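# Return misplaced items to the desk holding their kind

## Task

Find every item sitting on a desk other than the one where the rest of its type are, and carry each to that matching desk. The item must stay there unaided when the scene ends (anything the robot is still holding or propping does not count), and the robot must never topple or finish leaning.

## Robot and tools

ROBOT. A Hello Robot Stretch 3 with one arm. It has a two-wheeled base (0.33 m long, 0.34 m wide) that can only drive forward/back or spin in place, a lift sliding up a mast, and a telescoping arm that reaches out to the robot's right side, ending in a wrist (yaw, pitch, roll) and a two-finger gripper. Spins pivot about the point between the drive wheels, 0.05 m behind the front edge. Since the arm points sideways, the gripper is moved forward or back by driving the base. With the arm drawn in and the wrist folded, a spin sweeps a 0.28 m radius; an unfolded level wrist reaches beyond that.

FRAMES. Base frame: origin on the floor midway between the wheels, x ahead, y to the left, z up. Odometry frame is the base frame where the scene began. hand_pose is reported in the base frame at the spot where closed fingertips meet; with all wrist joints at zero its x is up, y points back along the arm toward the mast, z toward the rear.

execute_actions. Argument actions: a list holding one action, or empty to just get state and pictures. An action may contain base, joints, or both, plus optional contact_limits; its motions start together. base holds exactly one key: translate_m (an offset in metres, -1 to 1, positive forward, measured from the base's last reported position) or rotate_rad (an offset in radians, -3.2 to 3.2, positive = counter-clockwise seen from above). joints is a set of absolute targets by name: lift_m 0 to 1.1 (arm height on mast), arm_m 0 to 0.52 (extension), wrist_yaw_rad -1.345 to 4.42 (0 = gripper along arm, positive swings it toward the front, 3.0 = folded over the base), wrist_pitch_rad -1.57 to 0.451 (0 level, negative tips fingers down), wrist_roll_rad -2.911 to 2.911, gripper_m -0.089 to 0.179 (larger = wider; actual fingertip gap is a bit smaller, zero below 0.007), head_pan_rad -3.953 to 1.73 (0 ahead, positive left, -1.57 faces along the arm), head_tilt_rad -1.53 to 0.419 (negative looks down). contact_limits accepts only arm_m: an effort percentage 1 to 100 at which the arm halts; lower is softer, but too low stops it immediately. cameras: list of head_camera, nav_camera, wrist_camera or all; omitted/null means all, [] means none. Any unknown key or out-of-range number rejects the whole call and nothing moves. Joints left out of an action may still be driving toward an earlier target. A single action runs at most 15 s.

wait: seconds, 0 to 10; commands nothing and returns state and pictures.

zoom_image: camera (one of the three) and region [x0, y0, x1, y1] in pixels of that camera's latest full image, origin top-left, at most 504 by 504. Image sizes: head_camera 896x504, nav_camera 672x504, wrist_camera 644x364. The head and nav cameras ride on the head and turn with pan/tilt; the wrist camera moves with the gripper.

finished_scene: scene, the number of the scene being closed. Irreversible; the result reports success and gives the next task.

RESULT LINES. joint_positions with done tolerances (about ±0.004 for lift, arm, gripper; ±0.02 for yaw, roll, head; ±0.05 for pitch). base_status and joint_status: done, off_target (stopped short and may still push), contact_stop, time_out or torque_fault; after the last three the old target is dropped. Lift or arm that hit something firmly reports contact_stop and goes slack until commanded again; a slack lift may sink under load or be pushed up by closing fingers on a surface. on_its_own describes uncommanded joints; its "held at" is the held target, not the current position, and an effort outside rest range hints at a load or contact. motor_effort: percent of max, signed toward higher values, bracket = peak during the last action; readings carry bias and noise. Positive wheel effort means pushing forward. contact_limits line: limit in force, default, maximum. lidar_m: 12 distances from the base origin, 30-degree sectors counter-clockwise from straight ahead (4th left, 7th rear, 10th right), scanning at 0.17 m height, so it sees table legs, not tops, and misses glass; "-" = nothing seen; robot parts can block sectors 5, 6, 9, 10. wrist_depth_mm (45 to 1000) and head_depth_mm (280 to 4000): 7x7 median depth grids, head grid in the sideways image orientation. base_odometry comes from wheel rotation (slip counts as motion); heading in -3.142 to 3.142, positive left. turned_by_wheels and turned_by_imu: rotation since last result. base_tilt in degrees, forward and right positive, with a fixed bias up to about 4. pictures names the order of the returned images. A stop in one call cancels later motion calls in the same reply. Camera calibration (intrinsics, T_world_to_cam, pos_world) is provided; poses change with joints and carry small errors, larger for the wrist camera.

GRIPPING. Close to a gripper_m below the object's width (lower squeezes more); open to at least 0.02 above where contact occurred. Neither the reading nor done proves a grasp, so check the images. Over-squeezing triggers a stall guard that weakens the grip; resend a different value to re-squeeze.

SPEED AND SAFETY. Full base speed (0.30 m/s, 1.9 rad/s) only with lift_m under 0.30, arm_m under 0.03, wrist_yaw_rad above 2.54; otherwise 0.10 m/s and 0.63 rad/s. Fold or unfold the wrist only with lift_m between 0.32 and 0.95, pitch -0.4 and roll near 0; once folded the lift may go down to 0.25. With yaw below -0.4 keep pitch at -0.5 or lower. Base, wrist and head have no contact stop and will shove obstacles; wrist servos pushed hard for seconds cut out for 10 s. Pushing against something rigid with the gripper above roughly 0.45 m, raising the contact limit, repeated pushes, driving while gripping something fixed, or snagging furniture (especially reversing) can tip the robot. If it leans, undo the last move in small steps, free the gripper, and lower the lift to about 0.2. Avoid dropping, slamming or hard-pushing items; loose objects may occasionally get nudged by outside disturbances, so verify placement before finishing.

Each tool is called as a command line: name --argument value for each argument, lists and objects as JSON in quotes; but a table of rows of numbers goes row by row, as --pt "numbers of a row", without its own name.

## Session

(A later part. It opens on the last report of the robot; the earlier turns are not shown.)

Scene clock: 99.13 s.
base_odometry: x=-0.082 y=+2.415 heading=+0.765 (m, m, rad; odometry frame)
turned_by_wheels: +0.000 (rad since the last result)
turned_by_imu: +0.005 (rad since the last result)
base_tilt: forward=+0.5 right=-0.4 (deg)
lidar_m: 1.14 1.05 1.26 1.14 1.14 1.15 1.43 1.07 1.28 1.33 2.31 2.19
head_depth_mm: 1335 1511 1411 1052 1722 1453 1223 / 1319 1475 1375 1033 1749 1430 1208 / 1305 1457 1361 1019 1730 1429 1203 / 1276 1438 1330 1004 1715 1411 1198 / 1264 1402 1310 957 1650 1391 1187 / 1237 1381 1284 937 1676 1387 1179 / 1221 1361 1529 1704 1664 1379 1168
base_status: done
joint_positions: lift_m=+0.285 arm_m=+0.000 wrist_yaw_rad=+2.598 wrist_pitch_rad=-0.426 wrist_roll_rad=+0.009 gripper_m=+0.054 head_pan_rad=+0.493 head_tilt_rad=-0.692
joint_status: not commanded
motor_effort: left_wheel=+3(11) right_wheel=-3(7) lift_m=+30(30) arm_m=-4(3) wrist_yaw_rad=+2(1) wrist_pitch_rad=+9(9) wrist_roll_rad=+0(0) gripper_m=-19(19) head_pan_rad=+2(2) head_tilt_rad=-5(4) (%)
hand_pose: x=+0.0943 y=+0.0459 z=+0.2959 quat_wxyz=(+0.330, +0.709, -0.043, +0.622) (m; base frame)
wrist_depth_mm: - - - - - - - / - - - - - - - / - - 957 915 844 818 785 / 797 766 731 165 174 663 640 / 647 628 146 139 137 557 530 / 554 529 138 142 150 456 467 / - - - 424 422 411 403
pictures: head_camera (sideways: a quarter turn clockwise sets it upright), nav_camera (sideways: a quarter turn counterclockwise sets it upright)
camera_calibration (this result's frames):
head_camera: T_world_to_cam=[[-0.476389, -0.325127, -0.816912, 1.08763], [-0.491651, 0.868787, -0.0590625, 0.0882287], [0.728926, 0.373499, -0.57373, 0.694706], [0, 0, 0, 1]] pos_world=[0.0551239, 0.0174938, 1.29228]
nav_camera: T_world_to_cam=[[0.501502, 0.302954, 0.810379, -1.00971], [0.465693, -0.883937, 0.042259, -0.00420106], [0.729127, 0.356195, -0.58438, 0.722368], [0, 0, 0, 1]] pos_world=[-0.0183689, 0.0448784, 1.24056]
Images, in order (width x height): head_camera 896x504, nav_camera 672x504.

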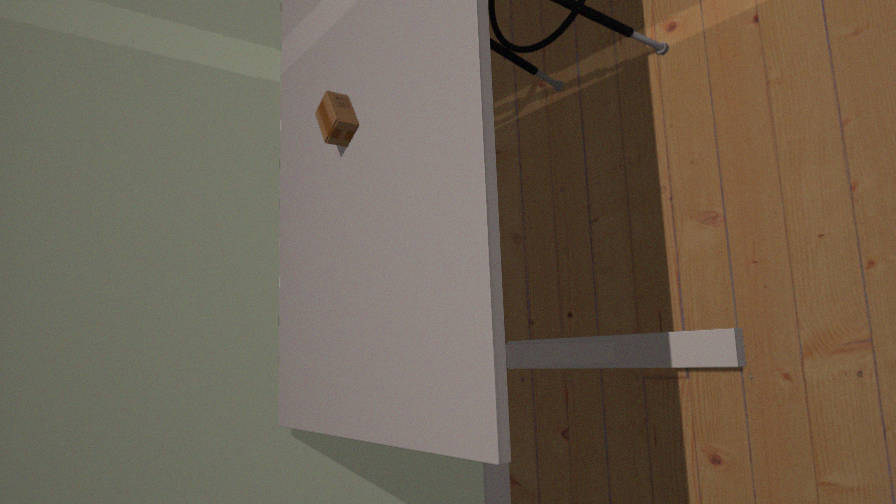

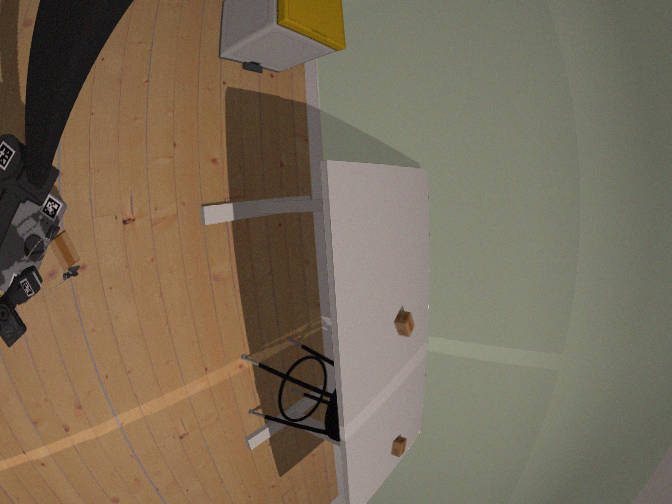

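execute_actions --actions '[{"base":{"translate_m":0.28},"joints":{"lift_m":0.6}}]' --cameras '[]'

execute_actions --actions '[{"base":{"rotate_rad":2.26},"joints":{"lift_m":0.81,"wrist_yaw_rad":0.0,"head_pan_rad":-3.3,"head_tilt_rad":-0.35}}]' --cameras '["wrist_camera","head_camera"]'

execute_actions --actions '[{"joints":{"arm_m":0.4,"wrist_pitch_rad":-0.5,"lift_m":0.79}}]' --cameras '["wrist_camera"]'

Scene clock: 107.07 s.
base_odometry: x=+0.120 y=+2.608 heading=+0.765 (m, m, rad; odometry frame)
turned_by_wheels: +0.000 (rad since the last result)
turned_by_imu: +0.002 (rad since the last result)
base_tilt: forward=+0.5 right=-0.4 (deg)
lidar_m: 0.86 1.29 0.85 1.13 1.32 1.32 1.65 1.33 1.39 1.96 1.99 1.07
head_depth_mm: 1133 1272 1381 1006 830 1407 1217 / 1115 1255 1356 992 799 1438 1214 / 1107 1231 1332 976 788 1424 1207 / 1085 1218 1308 965 779 1412 1201 / 1072 1196 1284 952 749 1395 1187 / 1055 1179 1261 944 741 1356 1177 / 1040 1154 1237 927 735 1344 1164
base_status: done
joint_positions: lift_m=+0.600 arm_m=+0.000 wrist_yaw_rad=+2.598 wrist_pitch_rad=-0.426 wrist_roll_rad=+0.009 gripper_m=+0.054 head_pan_rad=+0.493 head_tilt_rad=-0.692
joint_status: all done
motor_effort: left_wheel=+3(9) right_wheel=-3(8) lift_m=+39(41) arm_m=-2(4) wrist_yaw_rad=+2(1) wrist_pitch_rad=+9(9) wrist_roll_rad=+0(0) gripper_m=-19(19) head_pan_rad=+2(2) head_tilt_rad=-4(4) (%)
hand_pose: x=+0.0943 y=+0.0459 z=+0.6106 quat_wxyz=(+0.330, +0.709, -0.043, +0.622) (m; base frame)
wrist_depth_mm: - - - - - - - / - - - - - - - / - - - - - - - / - - - 165 174 - - / - - 147 139 136 988 973 / 981 948 139 142 151 816 819 / - 805 777 734 743 734 716
pictures: none
No camera images: the call's "cameras" was empty. Leave "cameras" out to get every camera's image.

Scene clock: 111.60 s.
base_odometry: x=+0.120 y=+2.608 heading=+3.025 (m, m, rad; odometry frame)
turned_by_wheels: +2.260 (rad since the last result)
turned_by_imu: +2.269 (rad since the last result)
base_tilt: forward=+0.6 right=-0.4 (deg)
lidar_m: 1.31 1.37 1.33 1.32 1.58 1.96 1.99 1.07 0.86 0.85 1.29 1.13
head_depth_mm: 2264 2400 2564 2618 2672 2008 1592 / 2244 2388 2548 2380 2663 1978 1547 / 2213 2349 2494 2295 2766 1957 1517 / 2168 2291 2451 2476 2677 1927 1544 / 2130 2274 2413 2394 2647 1903 1485 / 2107 2219 2389 2285 2488 1878 1466 / 2083 2207 2346 2453 2562 1849 1449
base_status: done
joint_positions: lift_m=+0.810 arm_m=+0.000 wrist_yaw_rad=+0.003 wrist_pitch_rad=-0.426 wrist_roll_rad=+0.009 gripper_m=+0.054 head_pan_rad=-3.293 head_tilt_rad=-0.359
joint_status: all done
motor_effort: left_wheel=+0(5) right_wheel=+3(7) lift_m=+39(40) arm_m=-3(3) wrist_yaw_rad=-2(1) wrist_pitch_rad=+9(9) wrist_roll_rad=+0(0) gripper_m=-20(19) head_pan_rad=-3(31) head_tilt_rad=+5(29) (%)
hand_pose: x=-0.0209 y=-0.3686 z=+0.8206 quat_wxyz=(+0.688, +0.150, -0.694, -0.150) (m; base frame)
wrist_depth_mm: 964 975 972 959 943 853 791 / - - 693 654 606 575 543 / - 540 499 474 450 433 415 / - 402 388 165 174 348 338 / 352 346 147 140 136 - - / - - 139 142 150 - - / - - 992 977 977 929 930
pictures: head_camera (sideways: a quarter turn clockwise sets it upright), wrist_camera
camera_calibration (this result's frames):
head_camera: T_world_to_cam=[[0.28115, 0.0188214, -0.959479, 1.269], [-0.149008, -0.986826, -0.0630206, 0.0913182], [-0.948025, 0.160688, -0.274641, 0.315741], [0, 0, 0, 1]] pos_world=[-0.0438428, 0.015495, 1.31005]
wrist_camera: T_world_to_cam=[[-0.992985, 0.0799961, -0.0870761, 0.0791066], [0.117584, 0.590321, -0.798558, 0.899294], [-0.0124786, -0.803194, -0.595586, 0.360522], [0, 0, 0, 1]] pos_world=[-0.0226917, -0.247631, 0.939749]
Images, in order (width x height): head_camera 896x504, wrist_camera 644x364.

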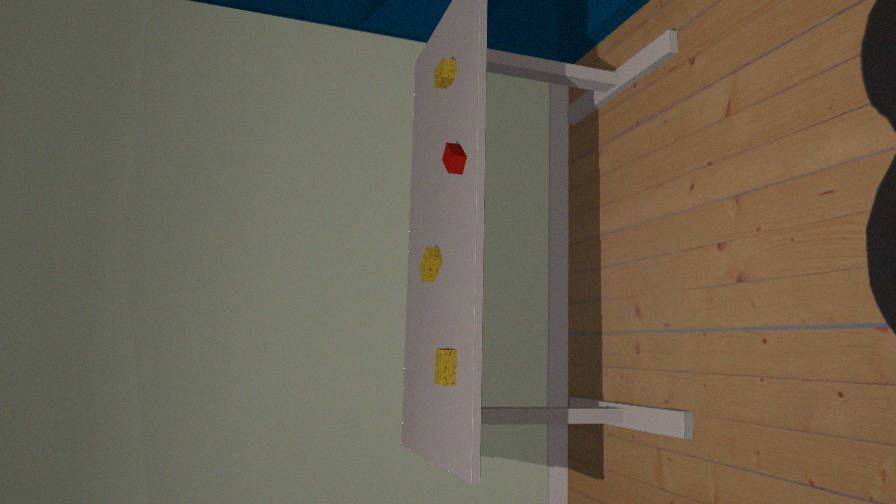

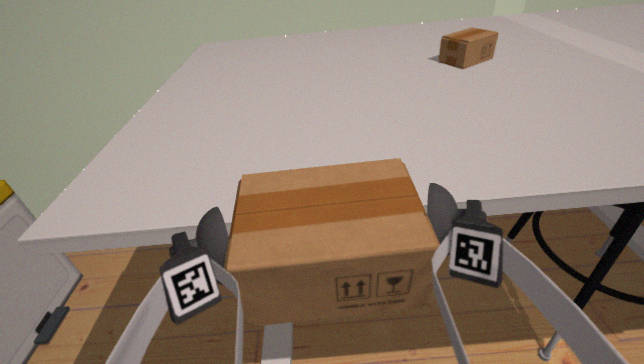

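Scene clock: 115.73 s.
base_odometry: x=+0.120 y=+2.608 heading=+3.025 (m, m, rad; odometry frame)
turned_by_wheels: +0.000 (rad since the last result)
turned_by_imu: +0.000 (rad since the last result)
base_tilt: forward=+0.5 right=-0.3 (deg)
lidar_m: 1.32 1.37 1.33 1.33 1.57 1.95 1.98 1.07 0.87 0.85 1.29 1.13
head_depth_mm: 2259 2412 2512 2680 2693 2000 1541 / 2221 2375 2523 2349 2654 1968 1522 / 2200 2348 2498 2293 2749 1966 1513 / 2176 2313 2456 2454 2685 1929 1499 / 2137 2269 2427 2345 2647 1891 1477 / 2110 2231 2377 2249 2482 1880 1470 / 2098 2207 2349 2457 2553 1848 1451
base_status: not commanded
joint_positions: lift_m=+0.790 arm_m=+0.400 wrist_yaw_rad=+0.002 wrist_pitch_rad=-0.521 wrist_roll_rad=+0.009 gripper_m=+0.054 head_pan_rad=-3.293 head_tilt_rad=-0.359
joint_status: all done
motor_effort: left_wheel=-1(0) right_wheel=+3(4) lift_m=+30(35) arm_m=+5(5) wrist_yaw_rad=-1(2) wrist_pitch_rad=+7(9) wrist_roll_rad=+0(0) gripper_m=-20(19) head_pan_rad=-2(2) head_tilt_rad=+4(5) (%)
hand_pose: x=-0.0212 y=-0.7549 z=+0.7804 quat_wxyz=(+0.680, +0.182, -0.686, -0.183) (m; base frame)
wrist_depth_mm: 596 595 594 601 562 535 506 / 663 481 457 434 416 400 371 / 562 369 358 344 334 320 295 / 309 303 293 164 174 270 261 / 261 257 147 139 136 235 224 / 224 222 139 142 150 196 198 / 197 194 189 183 183 180 176
pictures: wrist_camera
camera_calibration (this result's frames):
wrist_camera: T_world_to_cam=[[-0.992905, 0.0890129, -0.0788479, 0.106622], [0.118145, 0.663198, -0.73906, 1.10386], [-0.0134941, -0.743132, -0.669009, 0.128863], [0, 0, 0, 1]] pos_world=[-0.0228111, -0.645808, 0.910439]
Images, in order (width x height): wrist_camera 644x364.

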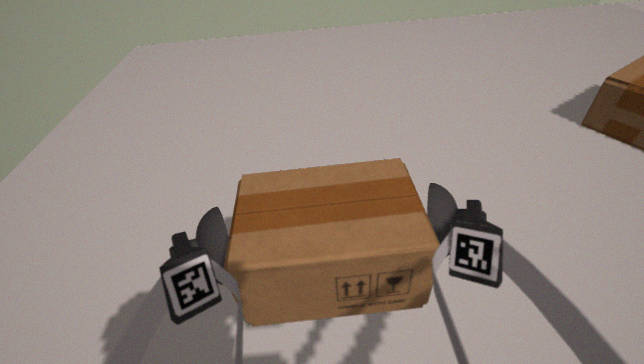

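execute_actions --actions '[{"joints":{"lift_m":0.761}}]' --cameras '[]'

execute_actions --actions '[{"joints":{"gripper_m":0.15}}]' --cameras '[]'

execute_actions --actions '[{"joints":{"arm_m":0.32,"lift_m":0.83}}]' --cameras '["wrist_camera"]'

execute_actions --actions '[{"base":{"translate_m":-0.4},"joints":{"arm_m":0.0,"head_tilt_rad":-0.6}}]' --cameras '["nav_camera"]'

execute_actions --actions '[{"base":{"rotate_rad":-0.645},"joints":{"head_pan_rad":-2.5}}]' --cameras '[]'

execute_actions --actions '[{"base":{"translate_m":-1.0},"joints":{"head_tilt_rad":-0.75}}]' --cameras '["nav_camera","head_camera"]'

Scene clock: 128.93 s.
base_odometry: x=+0.120 y=+2.608 heading=+3.025 (m, m, rad; odometry frame)
turned_by_wheels: +0.000 (rad since the last result)
turned_by_imu: +0.000 (rad since the last result)
base_tilt: forward=+0.5 right=-0.4 (deg)
lidar_m: 1.31 1.37 1.33 1.32 1.57 1.96 1.99 1.07 0.87 0.85 1.29 1.13
head_depth_mm: 2260 2425 2564 2612 2695 2009 1544 / 2236 2398 2537 2340 2653 1980 1529 / 2199 2357 2490 2283 2737 1960 1510 / 2168 2309 2450 2447 2689 1926 1502 / 2153 2282 2413 2357 2645 1898 1472 / 2112 2233 2371 2272 2466 1875 1475 / 2109 2217 2333 2441 2563 1860 1452
base_status: not commanded
joint_positions: lift_m=+0.761 arm_m=+0.400 wrist_yaw_rad=+0.002 wrist_pitch_rad=-0.521 wrist_roll_rad=+0.009 gripper_m=+0.054 head_pan_rad=-3.293 head_tilt_rad=-0.359
joint_status: all done
motor_effort: left_wheel=-2(0) right_wheel=+3(4) lift_m=+30(31) arm_m=+5(5) wrist_yaw_rad=-1(1) wrist_pitch_rad=+7(7) wrist_roll_rad=+0(0) gripper_m=-19(20) head_pan_rad=-3(2) head_tilt_rad=+5(5) (%)
hand_pose: x=-0.0212 y=-0.7549 z=+0.7514 quat_wxyz=(+0.680, +0.182, -0.686, -0.183) (m; base frame)
wrist_depth_mm: 596 582 540 505 473 452 427 / 646 406 388 369 355 340 303 / 327 313 303 290 281 272 262 / 264 255 248 165 174 228 221 / 220 217 147 140 136 198 190 / 190 187 139 142 150 167 169 / 167 165 159 158 155 152 149
pictures: none
No camera images: the call's "cameras" was empty. Leave "cameras" out to get every camera's image.

Scene clock: 130.40 s.
base_odometry: x=+0.120 y=+2.608 heading=+3.025 (m, m, rad; odometry frame)
turned_by_wheels: +0.000 (rad since the last result)
turned_by_imu: +0.000 (rad since the last result)
base_tilt: forward=+0.5 right=-0.4 (deg)
lidar_m: 1.31 1.37 1.33 1.32 1.58 1.95 1.99 1.07 0.86 0.85 1.29 1.13
head_depth_mm: 2279 2400 2534 2648 2687 1996 1546 / 2240 2365 2541 2341 2641 1985 1517 / 2210 2322 2490 2271 2766 1962 1507 / 2184 2281 2423 2457 2708 1929 1493 / 2138 2284 2398 2356 2649 1895 1478 / 2127 2236 2389 2264 2492 1888 1463 / 2084 2220 2334 2448 2564 1858 1456
base_status: not commanded
joint_positions: lift_m=+0.761 arm_m=+0.400 wrist_yaw_rad=+0.002 wrist_pitch_rad=-0.518 wrist_roll_rad=+0.009 gripper_m=+0.150 head_pan_rad=-3.293 head_tilt_rad=-0.359
joint_status: all done
motor_effort: left_wheel=-1(0) right_wheel=+3(4) lift_m=+30(30) arm_m=+5(4) wrist_yaw_rad=-2(1) wrist_pitch_rad=+6(7) wrist_roll_rad=+0(0) gripper_m=+0(82) head_pan_rad=-3(3) head_tilt_rad=+4(4) (%)
hand_pose: x=-0.0212 y=-0.7554 z=+0.7520 quat_wxyz=(+0.681, +0.181, -0.686, -0.182) (m; base frame)
wrist_depth_mm: 598 584 547 510 483 457 433 / 650 408 388 374 357 342 312 / 328 315 304 295 283 273 265 / 265 258 250 167 219 234 222 / 222 223 201 142 143 - 193 / 192 - 149 142 154 170 168 / 172 162 161 159 155 153 149
pictures: none
No camera images: the call's "cameras" was empty. Leave "cameras" out to get every camera's image.

Scene clock: 132.20 s.
base_odometry: x=+0.120 y=+2.608 heading=+3.025 (m, m, rad; odometry frame)
turned_by_wheels: +0.000 (rad since the last result)
turned_by_imu: +0.000 (rad since the last result)
base_tilt: forward=+0.5 right=-0.4 (deg)
lidar_m: 1.32 1.37 1.33 1.33 1.58 1.96 1.99 1.07 0.86 0.85 1.29 1.13
head_depth_mm: 2276 2399 2553 2636 2675 1987 1645 / 2238 2355 2524 2342 2662 1974 1609 / 2189 2340 2492 2276 2753 1960 1563 / 2167 2323 2448 2469 2683 1926 1578 / 2144 2279 2403 2386 2675 1899 1531 / 2117 2217 2373 2265 2512 1882 1462 / 2087 2199 2334 2482 2572 1858 1455
base_status: not commanded
joint_positions: lift_m=+0.830 arm_m=+0.320 wrist_yaw_rad=+0.002 wrist_pitch_rad=-0.517 wrist_roll_rad=+0.009 gripper_m=+0.150 head_pan_rad=-3.293 head_tilt_rad=-0.359
joint_status: all done
motor_effort: left_wheel=+0(0) right_wheel=+3(4) lift_m=+39(42) arm_m=-4(4) wrist_yaw_rad=-1(1) wrist_pitch_rad=+6(6) wrist_roll_rad=+0(0) gripper_m=+0(0) head_pan_rad=-3(3) head_tilt_rad=+5(5) (%)
hand_pose: x=-0.0212 y=-0.6761 z=+0.8209 quat_wxyz=(+0.681, +0.181, -0.686, -0.181) (m; base frame)
wrist_depth_mm: 673 686 682 685 673 655 622 / 742 720 562 536 515 492 386 / 847 453 437 423 407 389 363 / 650 371 358 270 340 335 321 / 321 319 300 248 281 - 276 / 273 - 263 258 251 243 241 / 246 230 232 227 224 219 214
pictures: wrist_camera
camera_calibration (this result's frames):
wrist_camera: T_world_to_cam=[[-0.992904, 0.0886893, -0.079221, 0.102887], [0.118151, 0.660146, -0.741787, 1.0817], [-0.0134912, -0.745883, -0.66594, 0.210207], [0, 0, 0, 1]] pos_world=[-0.0228113, -0.566414, 0.950526]
Images, in order (width x height): wrist_camera 644x364.

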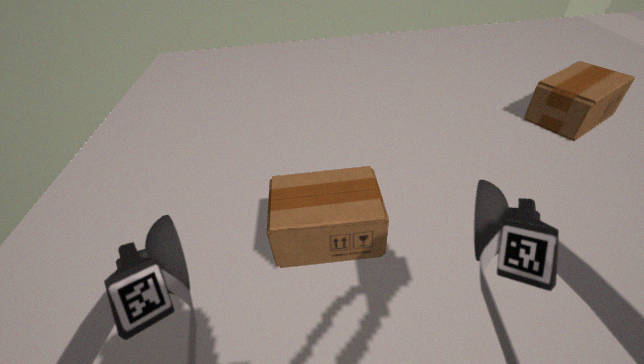

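Scene clock: 137.50 s.
base_odometry: x=+0.517 y=+2.562 heading=+3.025 (m, m, rad; odometry frame)
turned_by_wheels: +0.000 (rad since the last result)
turned_by_imu: -0.002 (rad since the last result)
base_tilt: forward=+0.5 right=-0.4 (deg)
lidar_m: 1.71 1.78 1.48 1.30 1.68 1.90 1.59 1.81 0.67 0.67 0.99 1.47
head_depth_mm: 1827 1996 1871 2375 1995 - - / 1800 1989 1808 2440 1975 - - / 1783 1965 1769 2407 1939 - - / 1762 1940 1661 2382 1919 - - / 1733 1911 1682 2318 1906 1640 - / 1716 1886 1653 2219 1870 1491 1235 / 1687 1862 1739 2260 1849 1481 1231
base_status: done
joint_positions: lift_m=+0.830 arm_m=+0.000 wrist_yaw_rad=+0.002 wrist_pitch_rad=-0.517 wrist_roll_rad=+0.009 gripper_m=+0.150 head_pan_rad=-3.293 head_tilt_rad=-0.592
joint_status: all done
motor_effort: left_wheel=+0(3) right_wheel=+3(3) lift_m=+39(39) arm_m=-3(4) wrist_yaw_rad=-1(2) wrist_pitch_rad=+5(5) wrist_roll_rad=+0(0) gripper_m=+0(0) head_pan_rad=-3(3) head_tilt_rad=-4(23) (%)
hand_pose: x=-0.0212 y=-0.3561 z=+0.8209 quat_wxyz=(+0.681, +0.181, -0.686, -0.181) (m; base frame)
wrist_depth_mm: 936 875 783 736 701 659 600 / 510 607 570 541 520 494 476 / 482 461 440 425 412 397 382 / 384 371 360 348 347 344 346 / - 353 - - - - - / - - - - - - - / - 977 999 974 938 930 883
pictures: nav_camera (sideways: a quarter turn counterclockwise sets it upright)
camera_calibration (this result's frames):
nav_camera: T_world_to_cam=[[-0.500344, 0.0464478, 0.86458, -1.07427], [0.162797, 0.985797, 0.0412532, -0.0010493], [-0.850384, 0.161392, -0.500799, 0.62326], [0, 0, 0, 1]] pos_world=[-0.00732378, -0.0496574, 1.24096]
Images, in order (width x height): nav_camera 672x504.

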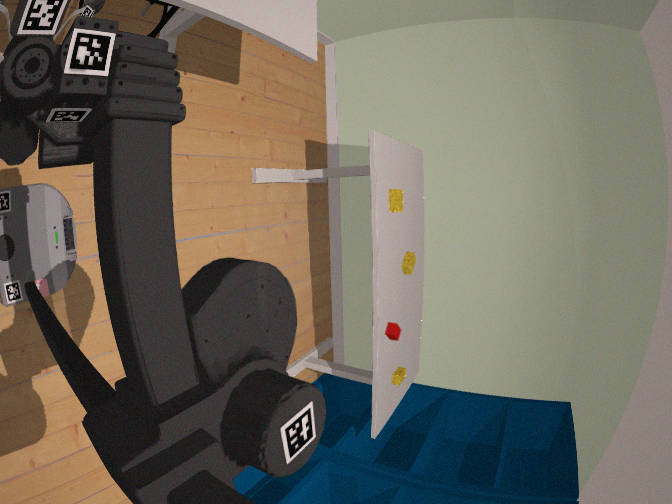

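Scene clock: 139.47 s.
base_odometry: x=+0.517 y=+2.562 heading=+2.380 (m, m, rad; odometry frame)
turned_by_wheels: -0.645 (rad since the last result)
turned_by_imu: -0.648 (rad since the last result)
base_tilt: forward=+0.5 right=-0.5 (deg)
lidar_m: 1.47 1.71 1.74 1.47 1.30 1.30 1.69 1.59 2.07 0.78 0.67 0.99
head_depth_mm: 1728 1895 1877 2369 1976 1555 1296 / 1742 1914 1829 2324 1965 1550 1285 / 1742 1911 1760 2321 1934 1534 1277 / 1733 1928 1732 2333 1922 1529 1253 / 1758 1912 1695 2198 1897 1513 1322 / 1751 1928 2062 2320 1884 1496 - / 1751 1923 2148 2340 1863 1476 -
base_status: done
joint_positions: lift_m=+0.830 arm_m=+0.000 wrist_yaw_rad=+0.002 wrist_pitch_rad=-0.517 wrist_roll_rad=+0.009 gripper_m=+0.150 head_pan_rad=-2.507 head_tilt_rad=-0.592
joint_status: all done
motor_effort: left_wheel=+3(7) right_wheel=-5(7) lift_m=+39(39) arm_m=-3(3) wrist_yaw_rad=-1(1) wrist_pitch_rad=+6(6) wrist_roll_rad=+0(0) gripper_m=+0(0) head_pan_rad=+2(29) head_tilt_rad=-4(4) (%)
hand_pose: x=-0.0212 y=-0.3561 z=+0.8209 quat_wxyz=(+0.681, +0.181, -0.686, -0.181) (m; base frame)
wrist_depth_mm: 824 861 784 731 705 - - / 638 602 566 539 567 - - / 472 458 440 463 - - - / 385 374 394 - - - - / 318 332 - - - - - / - - - - - - - / - 991 975 961 948 938 920
pictures: none
No camera images: the call's "cameras" was empty. Leave "cameras" out to get every camera's image.

Scene clock: 150.77 s.
base_odometry: x=+1.241 y=+1.872 heading=+2.380 (m, m, rad; odometry frame)
turned_by_wheels: +0.000 (rad since the last result)
turned_by_imu: -0.005 (rad since the last result)
base_tilt: forward=+0.5 right=-0.4 (deg)
lidar_m: 1.96 2.52 1.68 0.91 1.15 0.74 0.91 1.26 1.27 1.09 1.43 1.38
head_depth_mm: 1041 1173 1258 892 744 1371 1183 / 1048 1180 1245 924 738 1381 1202 / 1054 1185 1230 913 732 1389 1233 / 1054 1190 1204 905 724 1385 - / 1055 1188 1184 892 736 1424 - / 1056 1190 1169 882 729 - - / 1056 1194 1154 871 722 - -
base_status: done
joint_positions: lift_m=+0.830 arm_m=+0.000 wrist_yaw_rad=+0.002 wrist_pitch_rad=-0.517 wrist_roll_rad=+0.009 gripper_m=+0.150 head_pan_rad=-2.507 head_tilt_rad=-0.740
joint_status: all done
motor_effort: left_wheel=+4(6) right_wheel=-4(9) lift_m=+39(39) arm_m=-3(3) wrist_yaw_rad=-1(2) wrist_pitch_rad=+6(5) wrist_roll_rad=+0(0) gripper_m=+0(0) head_pan_rad=+2(3) head_tilt_rad=-5(19) (%)
hand_pose: x=-0.0212 y=-0.3561 z=+0.8209 quat_wxyz=(+0.681, +0.181, -0.686, -0.181) (m; base frame)
wrist_depth_mm: - - - 719 686 668 601 / - - - 551 517 495 466 / - - - - 426 397 383 / - - - - - 342 319 / - - - - - - 284 / - - - - - - 993 / - 987 1000 965 928 942 908
pictures: head_camera (sideways: a quarter turn clockwise sets it upright), nav_camera (sideways: a quarter turn counterclockwise sets it upright)
camera_calibration (this result's frames):
head_camera: T_world_to_cam=[[0.456968, 0.412159, -0.788229, 1.04454], [0.611689, -0.788975, -0.0579281, 0.0800178], [-0.645769, -0.45568, -0.612649, 0.753723], [0, 0, 0, 1]] pos_world=[-0.0395385, -0.0239295, 1.28974]
nav_camera: T_world_to_cam=[[-0.484695, -0.393559, 0.781142, -0.96558], [-0.587504, 0.808099, 0.0425965, 0.00178683], [-0.648004, -0.438278, -0.622899, 0.780878], [0, 0, 0, 1]] pos_world=[0.0390498, -0.0392149, 1.24059]
Images, in order (width x height): head_camera 896x504, nav_camera 672x504.

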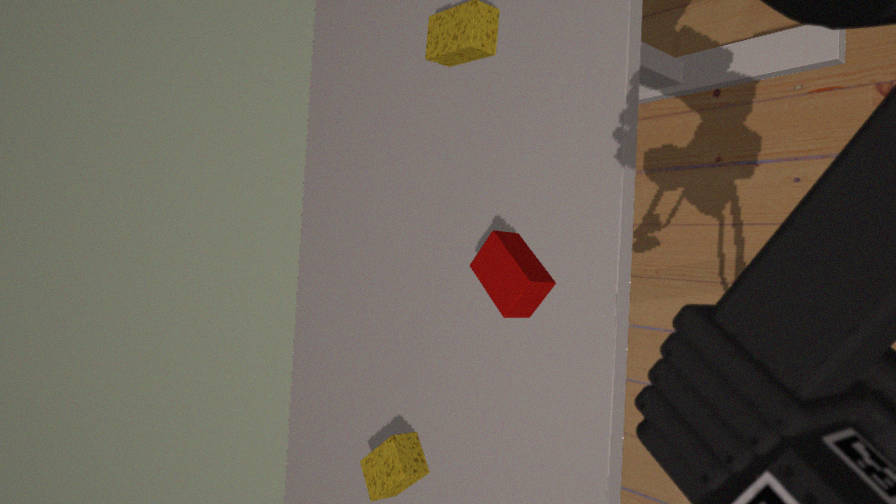

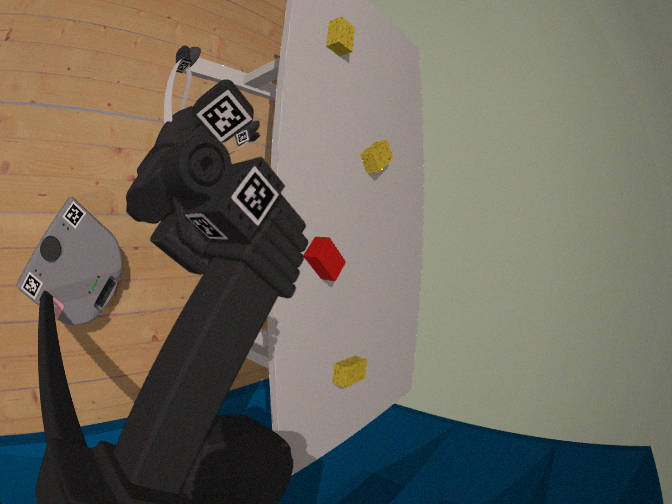

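execute_actions --actions '[{"base":{"rotate_rad":-1.21},"joints":{"wrist_yaw_rad":1.145,"lift_m":0.845,"gripper_m":0.175,"arm_m":0.35,"head_pan_rad":-1.2}}]' --cameras '["wrist_camera","head_camera"]'

Scene clock: 163.40 s.
base_odometry: x=+1.241 y=+1.872 heading=+1.170 (m, m, rad; odometry frame)
turned_by_wheels: -1.210 (rad since the last result)
turned_by_imu: -1.215 (rad since the last result)
base_tilt: forward=+0.6 right=-0.4 (deg)
lidar_m: 1.88 1.25 1.96 2.46 1.67 0.91 1.14 0.75 0.93 0.91 1.25 1.09
head_depth_mm: 1015 1140 1222 1008 745 1328 1175 / 1026 1153 1235 - 737 1359 1193 / 1039 1166 1224 913 728 1382 1181 / 1051 1178 1205 917 720 1369 1170 / 1064 1201 1182 893 734 1365 1166 / 1077 1219 1166 883 732 1349 1161 / 1092 1238 1148 873 740 1343 1148
base_status: done
joint_positions: lift_m=+0.845 arm_m=+0.350 wrist_yaw_rad=+1.143 wrist_pitch_rad=-0.517 wrist_roll_rad=+0.009 gripper_m=+0.175 head_pan_rad=-1.207 head_tilt_rad=-0.741
joint_status: all done
motor_effort: left_wheel=+4(7) right_wheel=-3(8) lift_m=+39(42) arm_m=+5(6) wrist_yaw_rad=+2(3) wrist_pitch_rad=+6(5) wrist_roll_rad=+0(0) gripper_m=+0(81) head_pan_rad=+3(31) head_tilt_rad=-5(5) (%)
hand_pose: x=+0.1705 y=-0.5823 z=+0.8360 quat_wxyz=(+0.671, +0.523, -0.480, +0.215) (m; base frame)
wrist_depth_mm: - - 843 790 735 640 552 / 631 621 607 529 546 519 505 / 505 491 465 451 434 419 403 / 410 395 381 373 360 354 340 / 349 337 323 316 309 302 297 / 312 284 280 223 268 260 249 / - 249 241 197 232 233 228
pictures: head_camera (sideways: a quarter turn clockwise sets it upright), wrist_camera
camera_calibration (this result's frames):
head_camera: T_world_to_cam=[[-0.275035, 0.550774, -0.788038, 1.04876], [0.92381, 0.378444, -0.0579203, 0.0781038], [0.266327, -0.743928, -0.612896, 0.74848], [0, 0, 0, 1]] pos_world=[0.0169522, -0.050372, 1.28973]
wrist_camera: T_world_to_cam=[[-0.493884, -0.865909, -0.0792499, -0.35484], [-0.550855, 0.382097, -0.741998, 0.960634], [0.672784, -0.322806, -0.665702, 0.421948], [0, 0, 0, 1]] pos_world=[0.07004, -0.538108, 0.965558]
Images, in order (width x height): head_camera 896x504, wrist_camera 644x364.

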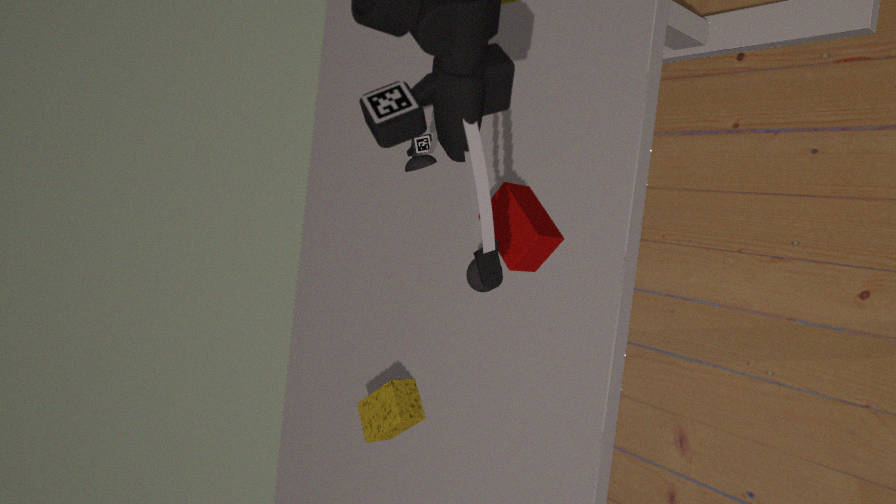

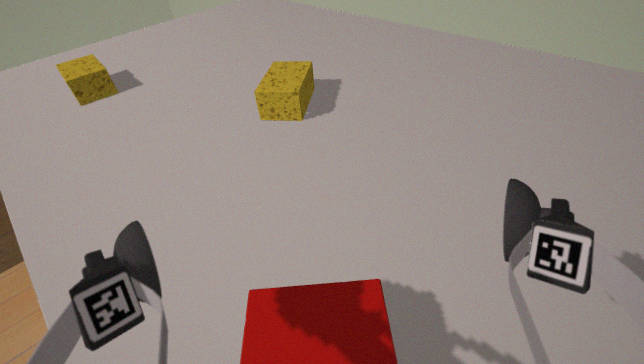

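execute_actions --actions '[{"joints":{"arm_m":0.337,"lift_m":0.76}}]' --cameras '["wrist_camera"]'

Scene clock: 167.97 s.
base_odometry: x=+1.241 y=+1.872 heading=+1.170 (m, m, rad; odometry frame)
turned_by_wheels: +0.000 (rad since the last result)
turned_by_imu: +0.000 (rad since the last result)
base_tilt: forward=+0.6 right=-0.5 (deg)
lidar_m: 1.88 1.25 1.96 2.47 1.67 0.91 1.14 0.75 0.92 0.91 1.25 1.08
head_depth_mm: 1015 1130 1222 992 705 1336 1174 / 1026 1151 1243 959 697 1359 1191 / 1040 1167 1220 943 711 1380 1180 / 1051 1182 1208 903 703 1368 1173 / 1066 1204 1186 892 720 1361 1157 / 1080 1217 1169 884 728 1349 1155 / 1092 1243 1150 870 741 1339 1153
base_status: not commanded
joint_positions: lift_m=+0.760 arm_m=+0.337 wrist_yaw_rad=+1.143 wrist_pitch_rad=-0.517 wrist_roll_rad=+0.009 gripper_m=+0.175 head_pan_rad=-1.207 head_tilt_rad=-0.741
joint_status: all done
motor_effort: left_wheel=+3(3) right_wheel=-4(3) lift_m=+29(34) arm_m=-3(4) wrist_yaw_rad=+2(1) wrist_pitch_rad=+6(5) wrist_roll_rad=+0(0) gripper_m=-1(1) head_pan_rad=+2(1) head_tilt_rad=-4(5) (%)
hand_pose: x=+0.1705 y=-0.5698 z=+0.7514 quat_wxyz=(+0.671, +0.523, -0.480, +0.215) (m; base frame)
wrist_depth_mm: 547 592 523 445 484 456 430 / 435 414 393 371 357 339 328 / 332 316 304 292 282 272 264 / 264 258 249 241 231 230 221 / 221 221 160 148 149 196 194 / 196 186 138 132 132 170 163 / - 161 155 151 151 152 149
pictures: wrist_camera
camera_calibration (this result's frames):
wrist_camera: T_world_to_cam=[[-0.49388, -0.865911, -0.079252, -0.350748], [-0.55084, 0.382088, -0.742014, 0.893085], [0.672799, -0.32281, -0.665684, 0.369618], [0, 0, 0, 1]] pos_world=[0.0700405, -0.525637, 0.880932]
Images, in order (width x height): wrist_camera 644x364.

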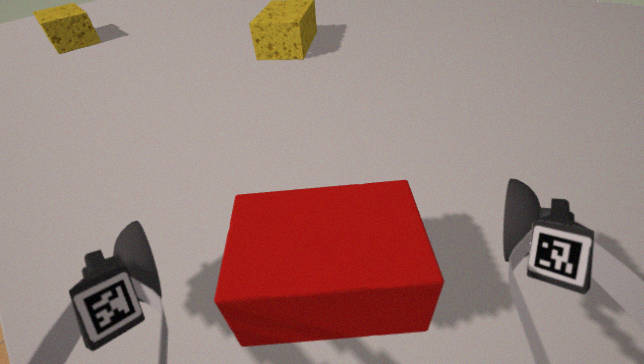

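execute_actions --actions '[{"joints":{"gripper_m":0.05,"lift_m":0.756}}]' --cameras '["wrist_camera"]'

execute_actions --actions '[{"joints":{"lift_m":0.79}}]' --cameras '["wrist_camera"]'

Scene clock: 172.80 s.
base_odometry: x=+1.241 y=+1.872 heading=+1.170 (m, m, rad; odometry frame)
turned_by_wheels: +0.000 (rad since the last result)
turned_by_imu: +0.000 (rad since the last result)
base_tilt: forward=+0.5 right=-0.4 (deg)
lidar_m: 1.89 1.25 1.96 2.46 1.67 0.90 1.14 0.75 0.92 0.91 1.25 1.09
head_depth_mm: 1013 1137 1220 977 704 1331 1175 / 1030 1153 1239 958 696 1363 1186 / 1043 1169 1219 946 710 1374 1183 / 1051 1181 1203 905 714 1372 1173 / 1066 1209 1188 890 735 1364 1174 / 1081 1219 1171 880 730 1349 1155 / 1090 1233 1150 872 740 1338 1147
base_status: not commanded
joint_positions: lift_m=+0.756 arm_m=+0.337 wrist_yaw_rad=+1.144 wrist_pitch_rad=-0.502 wrist_roll_rad=+0.010 gripper_m=+0.051 head_pan_rad=-1.207 head_tilt_rad=-0.741
joint_status: all done
motor_effort: left_wheel=+3(3) right_wheel=-1(3) lift_m=+28(28) arm_m=-3(3) wrist_yaw_rad=+1(2) wrist_pitch_rad=+1(5) wrist_roll_rad=+0(1) gripper_m=-19(92) head_pan_rad=+2(2) head_tilt_rad=-4(4) (%)
hand_pose: x=+0.1724 y=-0.5706 z=+0.7504 quat_wxyz=(+0.669, +0.520, -0.484, +0.220) (m; base frame)
wrist_depth_mm: 576 626 568 461 498 471 441 / 451 428 400 381 363 345 332 / 336 323 307 296 286 276 266 / 267 260 251 241 234 228 222 / 222 218 153 146 142 198 189 / 191 188 130 131 132 166 167 / 166 163 156 151 151 151 148
pictures: wrist_camera
camera_calibration (this result's frames):
wrist_camera: T_world_to_cam=[[-0.492697, -0.866405, -0.0811871, -0.349539], [-0.541022, 0.378057, -0.751244, 0.896637], [0.681576, -0.326212, -0.655012, 0.355964], [0, 0, 0, 1]] pos_world=[0.0702674, -0.525703, 0.878376]
Images, in order (width x height): wrist_camera 644x364.

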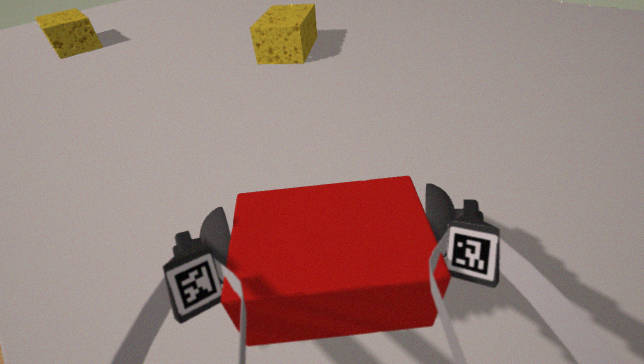

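Scene clock: 173.90 s.
base_odometry: x=+1.241 y=+1.872 heading=+1.170 (m, m, rad; odometry frame)
turned_by_wheels: +0.000 (rad since the last result)
turned_by_imu: +0.000 (rad since the last result)
base_tilt: forward=+0.6 right=-0.4 (deg)
lidar_m: 1.88 1.25 1.96 2.46 1.67 0.91 1.14 0.75 0.93 0.91 1.25 1.08
head_depth_mm: 1016 1139 1224 1012 722 1335 1177 / 1027 1160 1236 994 715 1366 1191 / 1040 1171 1223 946 718 1376 1176 / 1050 1184 1203 903 717 1374 1175 / 1068 1202 1192 892 733 1358 1165 / 1075 1221 1171 882 731 1348 1155 / 1088 1229 1149 871 740 1347 1153
base_status: not commanded
joint_positions: lift_m=+0.790 arm_m=+0.337 wrist_yaw_rad=+1.144 wrist_pitch_rad=-0.516 wrist_roll_rad=+0.010 gripper_m=+0.051 head_pan_rad=-1.207 head_tilt_rad=-0.741
joint_status: all done
motor_effort: left_wheel=+3(2) right_wheel=-3(3) lift_m=+39(38) arm_m=-3(2) wrist_yaw_rad=+1(1) wrist_pitch_rad=+5(5) wrist_roll_rad=+0(0) gripper_m=-19(20) head_pan_rad=+3(3) head_tilt_rad=-5(5) (%)
hand_pose: x=+0.1706 y=-0.5698 z=+0.7812 quat_wxyz=(+0.670, +0.523, -0.480, +0.216) (m; base frame)
wrist_depth_mm: - 704 653 601 575 543 518 / 517 490 453 429 425 404 389 / 389 375 362 346 334 325 313 / 315 305 296 285 276 269 263 / 266 258 150 146 142 233 225 / 231 225 131 131 132 199 199 / 204 194 185 179 180 179 175
pictures: wrist_camera
camera_calibration (this result's frames):
wrist_camera: T_world_to_cam=[[-0.493683, -0.865956, -0.0799824, -0.347732], [-0.550137, 0.382211, -0.742471, 0.915554], [0.673518, -0.322544, -0.665086, 0.388935], [0, 0, 0, 1]] pos_world=[0.070057, -0.525607, 0.910635]
Images, in order (width x height): wrist_camera 644x364.

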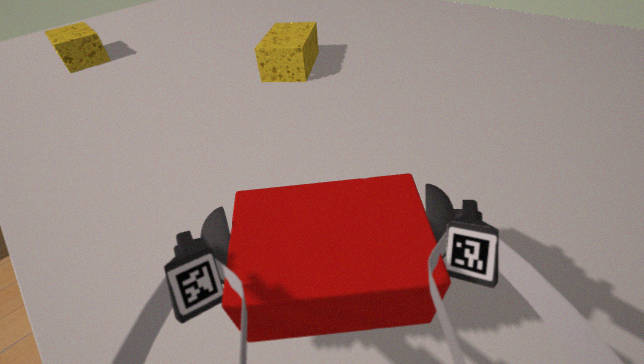

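execute_actions --actions '[{"joints":{"arm_m":0.0,"wrist_yaw_rad":2.6,"wrist_pitch_rad":-0.4,"head_pan_rad":0.2,"head_tilt_rad":-0.7}}]' --cameras '[]'

execute_actions --actions '[{"base":{"rotate_rad":2.02},"joints":{"lift_m":0.285}}]' --cameras '["wrist_camera"]'

execute_actions --actions '[{"base":{"translate_m":1.0}}]' --cameras '["nav_camera"]'

Scene clock: 181.60 s.
base_odometry: x=+1.241 y=+1.872 heading=+1.170 (m, m, rad; odometry frame)
turned_by_wheels: +0.000 (rad since the last result)
turned_by_imu: +0.000 (rad since the last result)
base_tilt: forward=+0.6 right=-0.5 (deg)
lidar_m: 1.88 1.25 1.96 2.46 1.67 0.91 1.14 0.75 0.92 0.91 1.26 1.09
head_depth_mm: 1604 1802 2060 2009 1763 1394 1215 / 1598 1808 2056 2234 1753 1426 1209 / 1587 1795 2027 2196 1726 1416 1204 / 1580 1783 2035 2170 1693 1398 1192 / 1567 1732 1421 2071 1688 1384 1182 / 1572 1699 1326 2047 1666 1386 1180 / 1556 1678 1295 1945 1649 1366 1162
base_status: not commanded
joint_positions: lift_m=+0.790 arm_m=+0.000 wrist_yaw_rad=+2.598 wrist_pitch_rad=-0.422 wrist_roll_rad=+0.010 gripper_m=+0.051 head_pan_rad=+0.193 head_tilt_rad=-0.705
joint_status: all done
motor_effort: left_wheel=+4(3) right_wheel=-3(3) lift_m=+39(39) arm_m=-3(4) wrist_yaw_rad=+2(3) wrist_pitch_rad=+7(7) wrist_roll_rad=+0(0) gripper_m=-19(20) head_pan_rad=+3(31) head_tilt_rad=+2(9) (%)
hand_pose: x=+0.0946 y=+0.0463 z=+0.8016 quat_wxyz=(+0.329, +0.709, -0.044, +0.623) (m; base frame)
wrist_depth_mm: - - - - - - - / - - - - - - - / - - - - - - - / - - - - - - - / - - 150 146 143 - - / - - 132 132 132 - - / - - 956 911 927 934 901
pictures: none
No camera images: the call's "cameras" was empty. Leave "cameras" out to get every camera's image.

Scene clock: 187.03 s.
base_odometry: x=+1.241 y=+1.872 heading=-3.093 (m, m, rad; odometry frame)
turned_by_wheels: +2.020 (rad since the last result)
turned_by_imu: +2.028 (rad since the last result)
base_tilt: forward=+0.5 right=-0.5 (deg)
lidar_m: 1.67 0.91 1.00 0.75 0.77 0.91 1.26 1.09 1.90 1.25 1.39 2.46
head_depth_mm: 2058 2283 2533 2240 1750 1441 1216 / 2124 2384 2645 2228 1733 1428 1212 / 2216 2466 2733 2196 1720 1410 1198 / 2330 2617 2798 2160 1706 1397 1189 / 1430 1597 1742 1996 1690 1395 1183 / 1480 1657 1660 1892 1628 1382 1170 / 1472 1187 1644 1315 1512 1340 1166
base_status: done
joint_positions: lift_m=+0.285 arm_m=+0.000 wrist_yaw_rad=+2.598 wrist_pitch_rad=-0.421 wrist_roll_rad=+0.010 gripper_m=+0.051 head_pan_rad=+0.193 head_tilt_rad=-0.704
joint_status: all done
motor_effort: left_wheel=+0(4) right_wheel=+4(8) lift_m=+29(33) arm_m=-3(4) wrist_yaw_rad=+2(2) wrist_pitch_rad=+7(7) wrist_roll_rad=+0(0) gripper_m=-19(19) head_pan_rad=+3(3) head_tilt_rad=+2(3) (%)
hand_pose: x=+0.0947 y=+0.0464 z=+0.2971 quat_wxyz=(+0.328, +0.709, -0.045, +0.623) (m; base frame)
wrist_depth_mm: 925 - - - 935 - - / 875 - - - 989 - - / 754 828 844 877 875 834 791 / 711 737 742 718 679 662 643 / 649 632 150 146 143 557 537 / 552 532 132 131 132 461 461 / - - - 409 414 413 401
pictures: wrist_camera
camera_calibration (this result's frames):
wrist_camera: T_world_to_cam=[[0.806664, -0.5844, -0.0881438, -0.0241349], [-0.405987, -0.439548, -0.801232, 0.320748], [0.429497, 0.68211, -0.591827, 0.271621], [0, 0, 0, 1]] pos_world=[0.0330283, -0.0583955, 0.415619]
Images, in order (width x height): wrist_camera 644x364.

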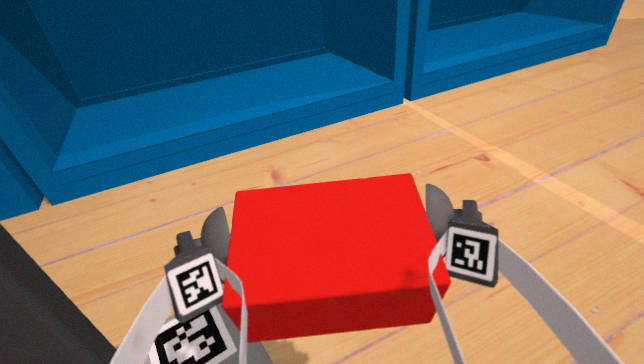

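Scene clock: 192.10 s.
base_odometry: x=+0.242 y=+1.823 heading=-3.093 (m, m, rad; odometry frame)
turned_by_wheels: +0.000 (rad since the last result)
turned_by_imu: +0.005 (rad since the last result)
base_tilt: forward=+0.5 right=-0.3 (deg)
lidar_m: 1.54 0.75 0.93 0.73 0.64 1.36 2.24 1.99 1.45 1.64 1.81 1.55
head_depth_mm: 1234 1351 1509 1697 1746 1437 1222 / 1280 1421 1586 1794 1743 1427 1204 / 1333 1479 1661 1886 1720 1417 1195 / 1392 1542 1753 1970 1710 1404 1195 / 1452 1616 1852 2059 1686 1390 1191 / 1505 1698 1963 2111 1671 1376 1172 / 1589 1787 2037 1944 1029 1201 1141
base_status: done
joint_positions: lift_m=+0.285 arm_m=+0.000 wrist_yaw_rad=+2.598 wrist_pitch_rad=-0.421 wrist_roll_rad=+0.010 gripper_m=+0.051 head_pan_rad=+0.193 head_tilt_rad=-0.704
joint_status: not commanded
motor_effort: left_wheel=-1(5) right_wheel=+4(12) lift_m=+29(30) arm_m=-4(2) wrist_yaw_rad=+2(2) wrist_pitch_rad=+7(8) wrist_roll_rad=+0(0) gripper_m=-19(19) head_pan_rad=+2(2) head_tilt_rad=+1(3) (%)
hand_pose: x=+0.0946 y=+0.0464 z=+0.2971 quat_wxyz=(+0.328, +0.709, -0.045, +0.623) (m; base frame)
wrist_depth_mm: 790 849 960 - 782 - - / 838 925 - - 860 - - / 806 821 781 760 809 829 796 / 648 634 663 710 683 658 643 / 588 623 150 146 142 554 534 / 557 539 131 131 132 464 459 / - - - 408 411 412 402
pictures: nav_camera (sideways: a quarter turn counterclockwise sets it upright)
camera_calibration (this result's frames):
nav_camera: T_world_to_cam=[[0.577828, 0.143086, 0.803518, -1.00123], [0.184271, -0.981963, 0.0423492, -0.0026012], [0.795084, 0.123595, -0.593773, 0.734185], [0, 0, 0, 1]] pos_world=[-0.00471967, 0.049967, 1.24056]
Images, in order (width x height): nav_camera 672x504.

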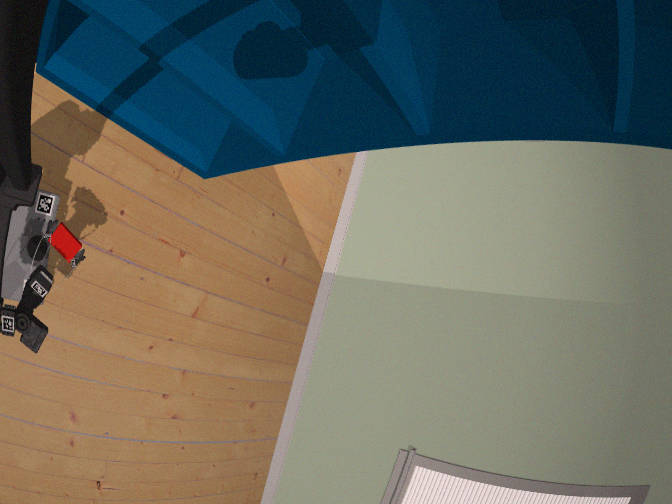

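execute_actions --actions '[{"base":{"translate_m":1.0}}]' --cameras '[]'

execute_actions --actions '[{"base":{"rotate_rad":1.38}}]' --cameras '["nav_camera"]'

execute_actions --actions '[{"base":{"translate_m":1.0}}]' --cameras '[]'

Scene clock: 199.83 s.
base_odometry: x=-0.757 y=+1.775 heading=-3.093 (m, m, rad; odometry frame)
turned_by_wheels: +0.000 (rad since the last result)
turned_by_imu: +0.005 (rad since the last result)
base_tilt: forward=+0.5 right=-0.4 (deg)
lidar_m: 0.55 0.61 0.98 2.54 0.54 1.34 2.76 2.26 1.87 1.29 0.67 0.55
head_depth_mm: 415 456 507 569 652 759 909 / 430 476 532 600 691 812 989 / 448 498 558 634 737 878 1088 / 466 521 586 673 788 953 1135 / 488 546 619 713 847 1038 1170 / 509 573 655 762 916 1143 1176 / 533 605 696 819 998 1263 1161
base_status: done
joint_positions: lift_m=+0.285 arm_m=+0.000 wrist_yaw_rad=+2.598 wrist_pitch_rad=-0.421 wrist_roll_rad=+0.010 gripper_m=+0.051 head_pan_rad=+0.193 head_tilt_rad=-0.703
joint_status: not commanded
motor_effort: left_wheel=-1(5) right_wheel=+3(11) lift_m=+29(30) arm_m=-3(3) wrist_yaw_rad=+2(2) wrist_pitch_rad=+7(7) wrist_roll_rad=+0(0) gripper_m=-20(19) head_pan_rad=+2(2) head_tilt_rad=+2(2) (%)
hand_pose: x=+0.0946 y=+0.0464 z=+0.2971 quat_wxyz=(+0.328, +0.709, -0.045, +0.623) (m; base frame)
wrist_depth_mm: - - - - 773 556 435 / - - - - 830 585 449 / - - 976 902 827 621 473 / 813 773 743 717 684 622 491 / 646 629 150 145 143 554 502 / 558 536 131 132 132 458 461 / - - - 410 411 411 401
pictures: none
No camera images: the call's "cameras" was empty. Leave "cameras" out to get every camera's image.

Scene clock: 201.97 s.
base_odometry: x=-0.757 y=+1.775 heading=-1.714 (m, m, rad; odometry frame)
turned_by_wheels: +1.380 (rad since the last result)
turned_by_imu: +1.383 (rad since the last result)
base_tilt: forward=+0.5 right=-0.4 (deg)
lidar_m: 1.94 0.60 0.54 1.34 2.26 1.87 1.59 0.80 0.58 0.55 0.57 0.77
head_depth_mm: 2063 2303 2567 2176 1768 1443 1222 / 2120 2347 2655 2224 1737 1428 1210 / 2151 2424 2687 2198 1729 1410 1199 / 2215 2460 2718 2160 1704 1406 1191 / 2267 2530 2757 2140 1686 1394 1188 / 2318 2603 2795 2134 1631 1347 1172 / 2276 785 834 899 977 1063 1119
base_status: done
joint_positions: lift_m=+0.285 arm_m=+0.000 wrist_yaw_rad=+2.598 wrist_pitch_rad=-0.421 wrist_roll_rad=+0.010 gripper_m=+0.051 head_pan_rad=+0.193 head_tilt_rad=-0.703
joint_status: not commanded
motor_effort: left_wheel=-1(6) right_wheel=+4(11) lift_m=+30(30) arm_m=-3(3) wrist_yaw_rad=+2(2) wrist_pitch_rad=+7(7) wrist_roll_rad=+0(0) gripper_m=-19(20) head_pan_rad=+3(2) head_tilt_rad=+2(1) (%)
hand_pose: x=+0.0946 y=+0.0464 z=+0.2971 quat_wxyz=(+0.328, +0.709, -0.045, +0.623) (m; base frame)
wrist_depth_mm: - - - 568 663 - - / - - - 639 725 - - / - - 934 716 788 838 796 / 806 782 729 708 678 665 636 / 647 629 150 146 143 559 538 / 555 532 132 131 132 463 458 / - - - 410 413 410 397
pictures: nav_camera (sideways: a quarter turn counterclockwise sets it upright)
camera_calibration (this result's frames):
nav_camera: T_world_to_cam=[[0.577722, 0.143097, 0.803592, -1.00133], [0.184317, -0.981954, 0.0423483, -0.00260026], [0.795151, 0.12365, -0.593672, 0.734053], [0, 0, 0, 1]] pos_world=[-0.00471472, 0.0499679, 1.24056]
Images, in order (width x height): nav_camera 672x504.

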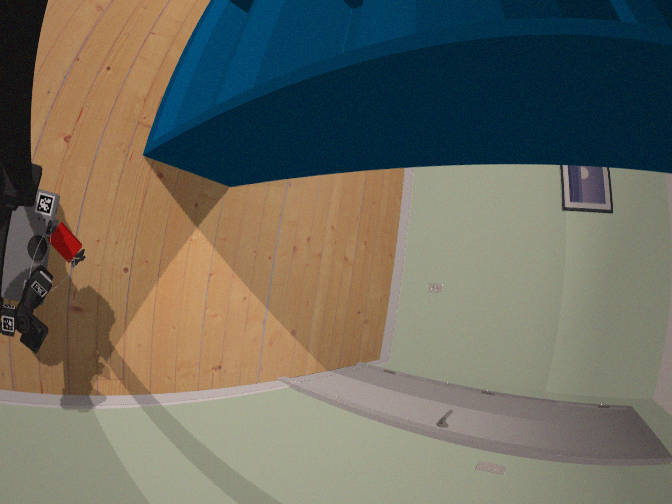

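Scene clock: 207.03 s.
base_odometry: x=-0.899 y=+0.786 heading=-1.714 (m, m, rad; odometry frame)
turned_by_wheels: +0.000 (rad since the last result)
turned_by_imu: +0.005 (rad since the last result)
base_tilt: forward=+0.6 right=-0.4 (deg)
lidar_m: 1.54 1.59 2.17 0.79 0.53 0.60 2.21 0.77 0.56 0.54 0.56 0.73
head_depth_mm: 1233 1379 1542 1751 1747 1447 1212 / 1263 1399 1587 1813 1739 1420 1205 / 1289 1432 1617 1864 1734 1410 1200 / 1318 1479 1662 1921 1689 1407 1193 / 1334 1505 1717 1948 1686 1393 1176 / 1362 1542 1760 1967 1671 1383 1168 / 1409 1567 1821 2009 1652 1366 1166
base_status: done
joint_positions: lift_m=+0.285 arm_m=+0.000 wrist_yaw_rad=+2.598 wrist_pitch_rad=-0.421 wrist_roll_rad=+0.010 gripper_m=+0.051 head_pan_rad=+0.193 head_tilt_rad=-0.703
joint_status: not commanded
motor_effort: left_wheel=-1(4) right_wheel=+3(12) lift_m=+30(29) arm_m=-3(3) wrist_yaw_rad=+2(2) wrist_pitch_rad=+7(7) wrist_roll_rad=+0(0) gripper_m=-19(19) head_pan_rad=+3(2) head_tilt_rad=+2(2) (%)
hand_pose: x=+0.0946 y=+0.0464 z=+0.2972 quat_wxyz=(+0.328, +0.709, -0.045, +0.623) (m; base frame)
wrist_depth_mm: - - - - - - - / - - - - - - - / - - 981 925 868 831 792 / 757 777 755 714 676 667 643 / 625 629 150 146 143 558 534 / 555 533 132 131 132 461 457 / - - - 415 415 415 400
pictures: none
No camera images: the call's "cameras" was empty. Leave "cameras" out to get every camera's image.


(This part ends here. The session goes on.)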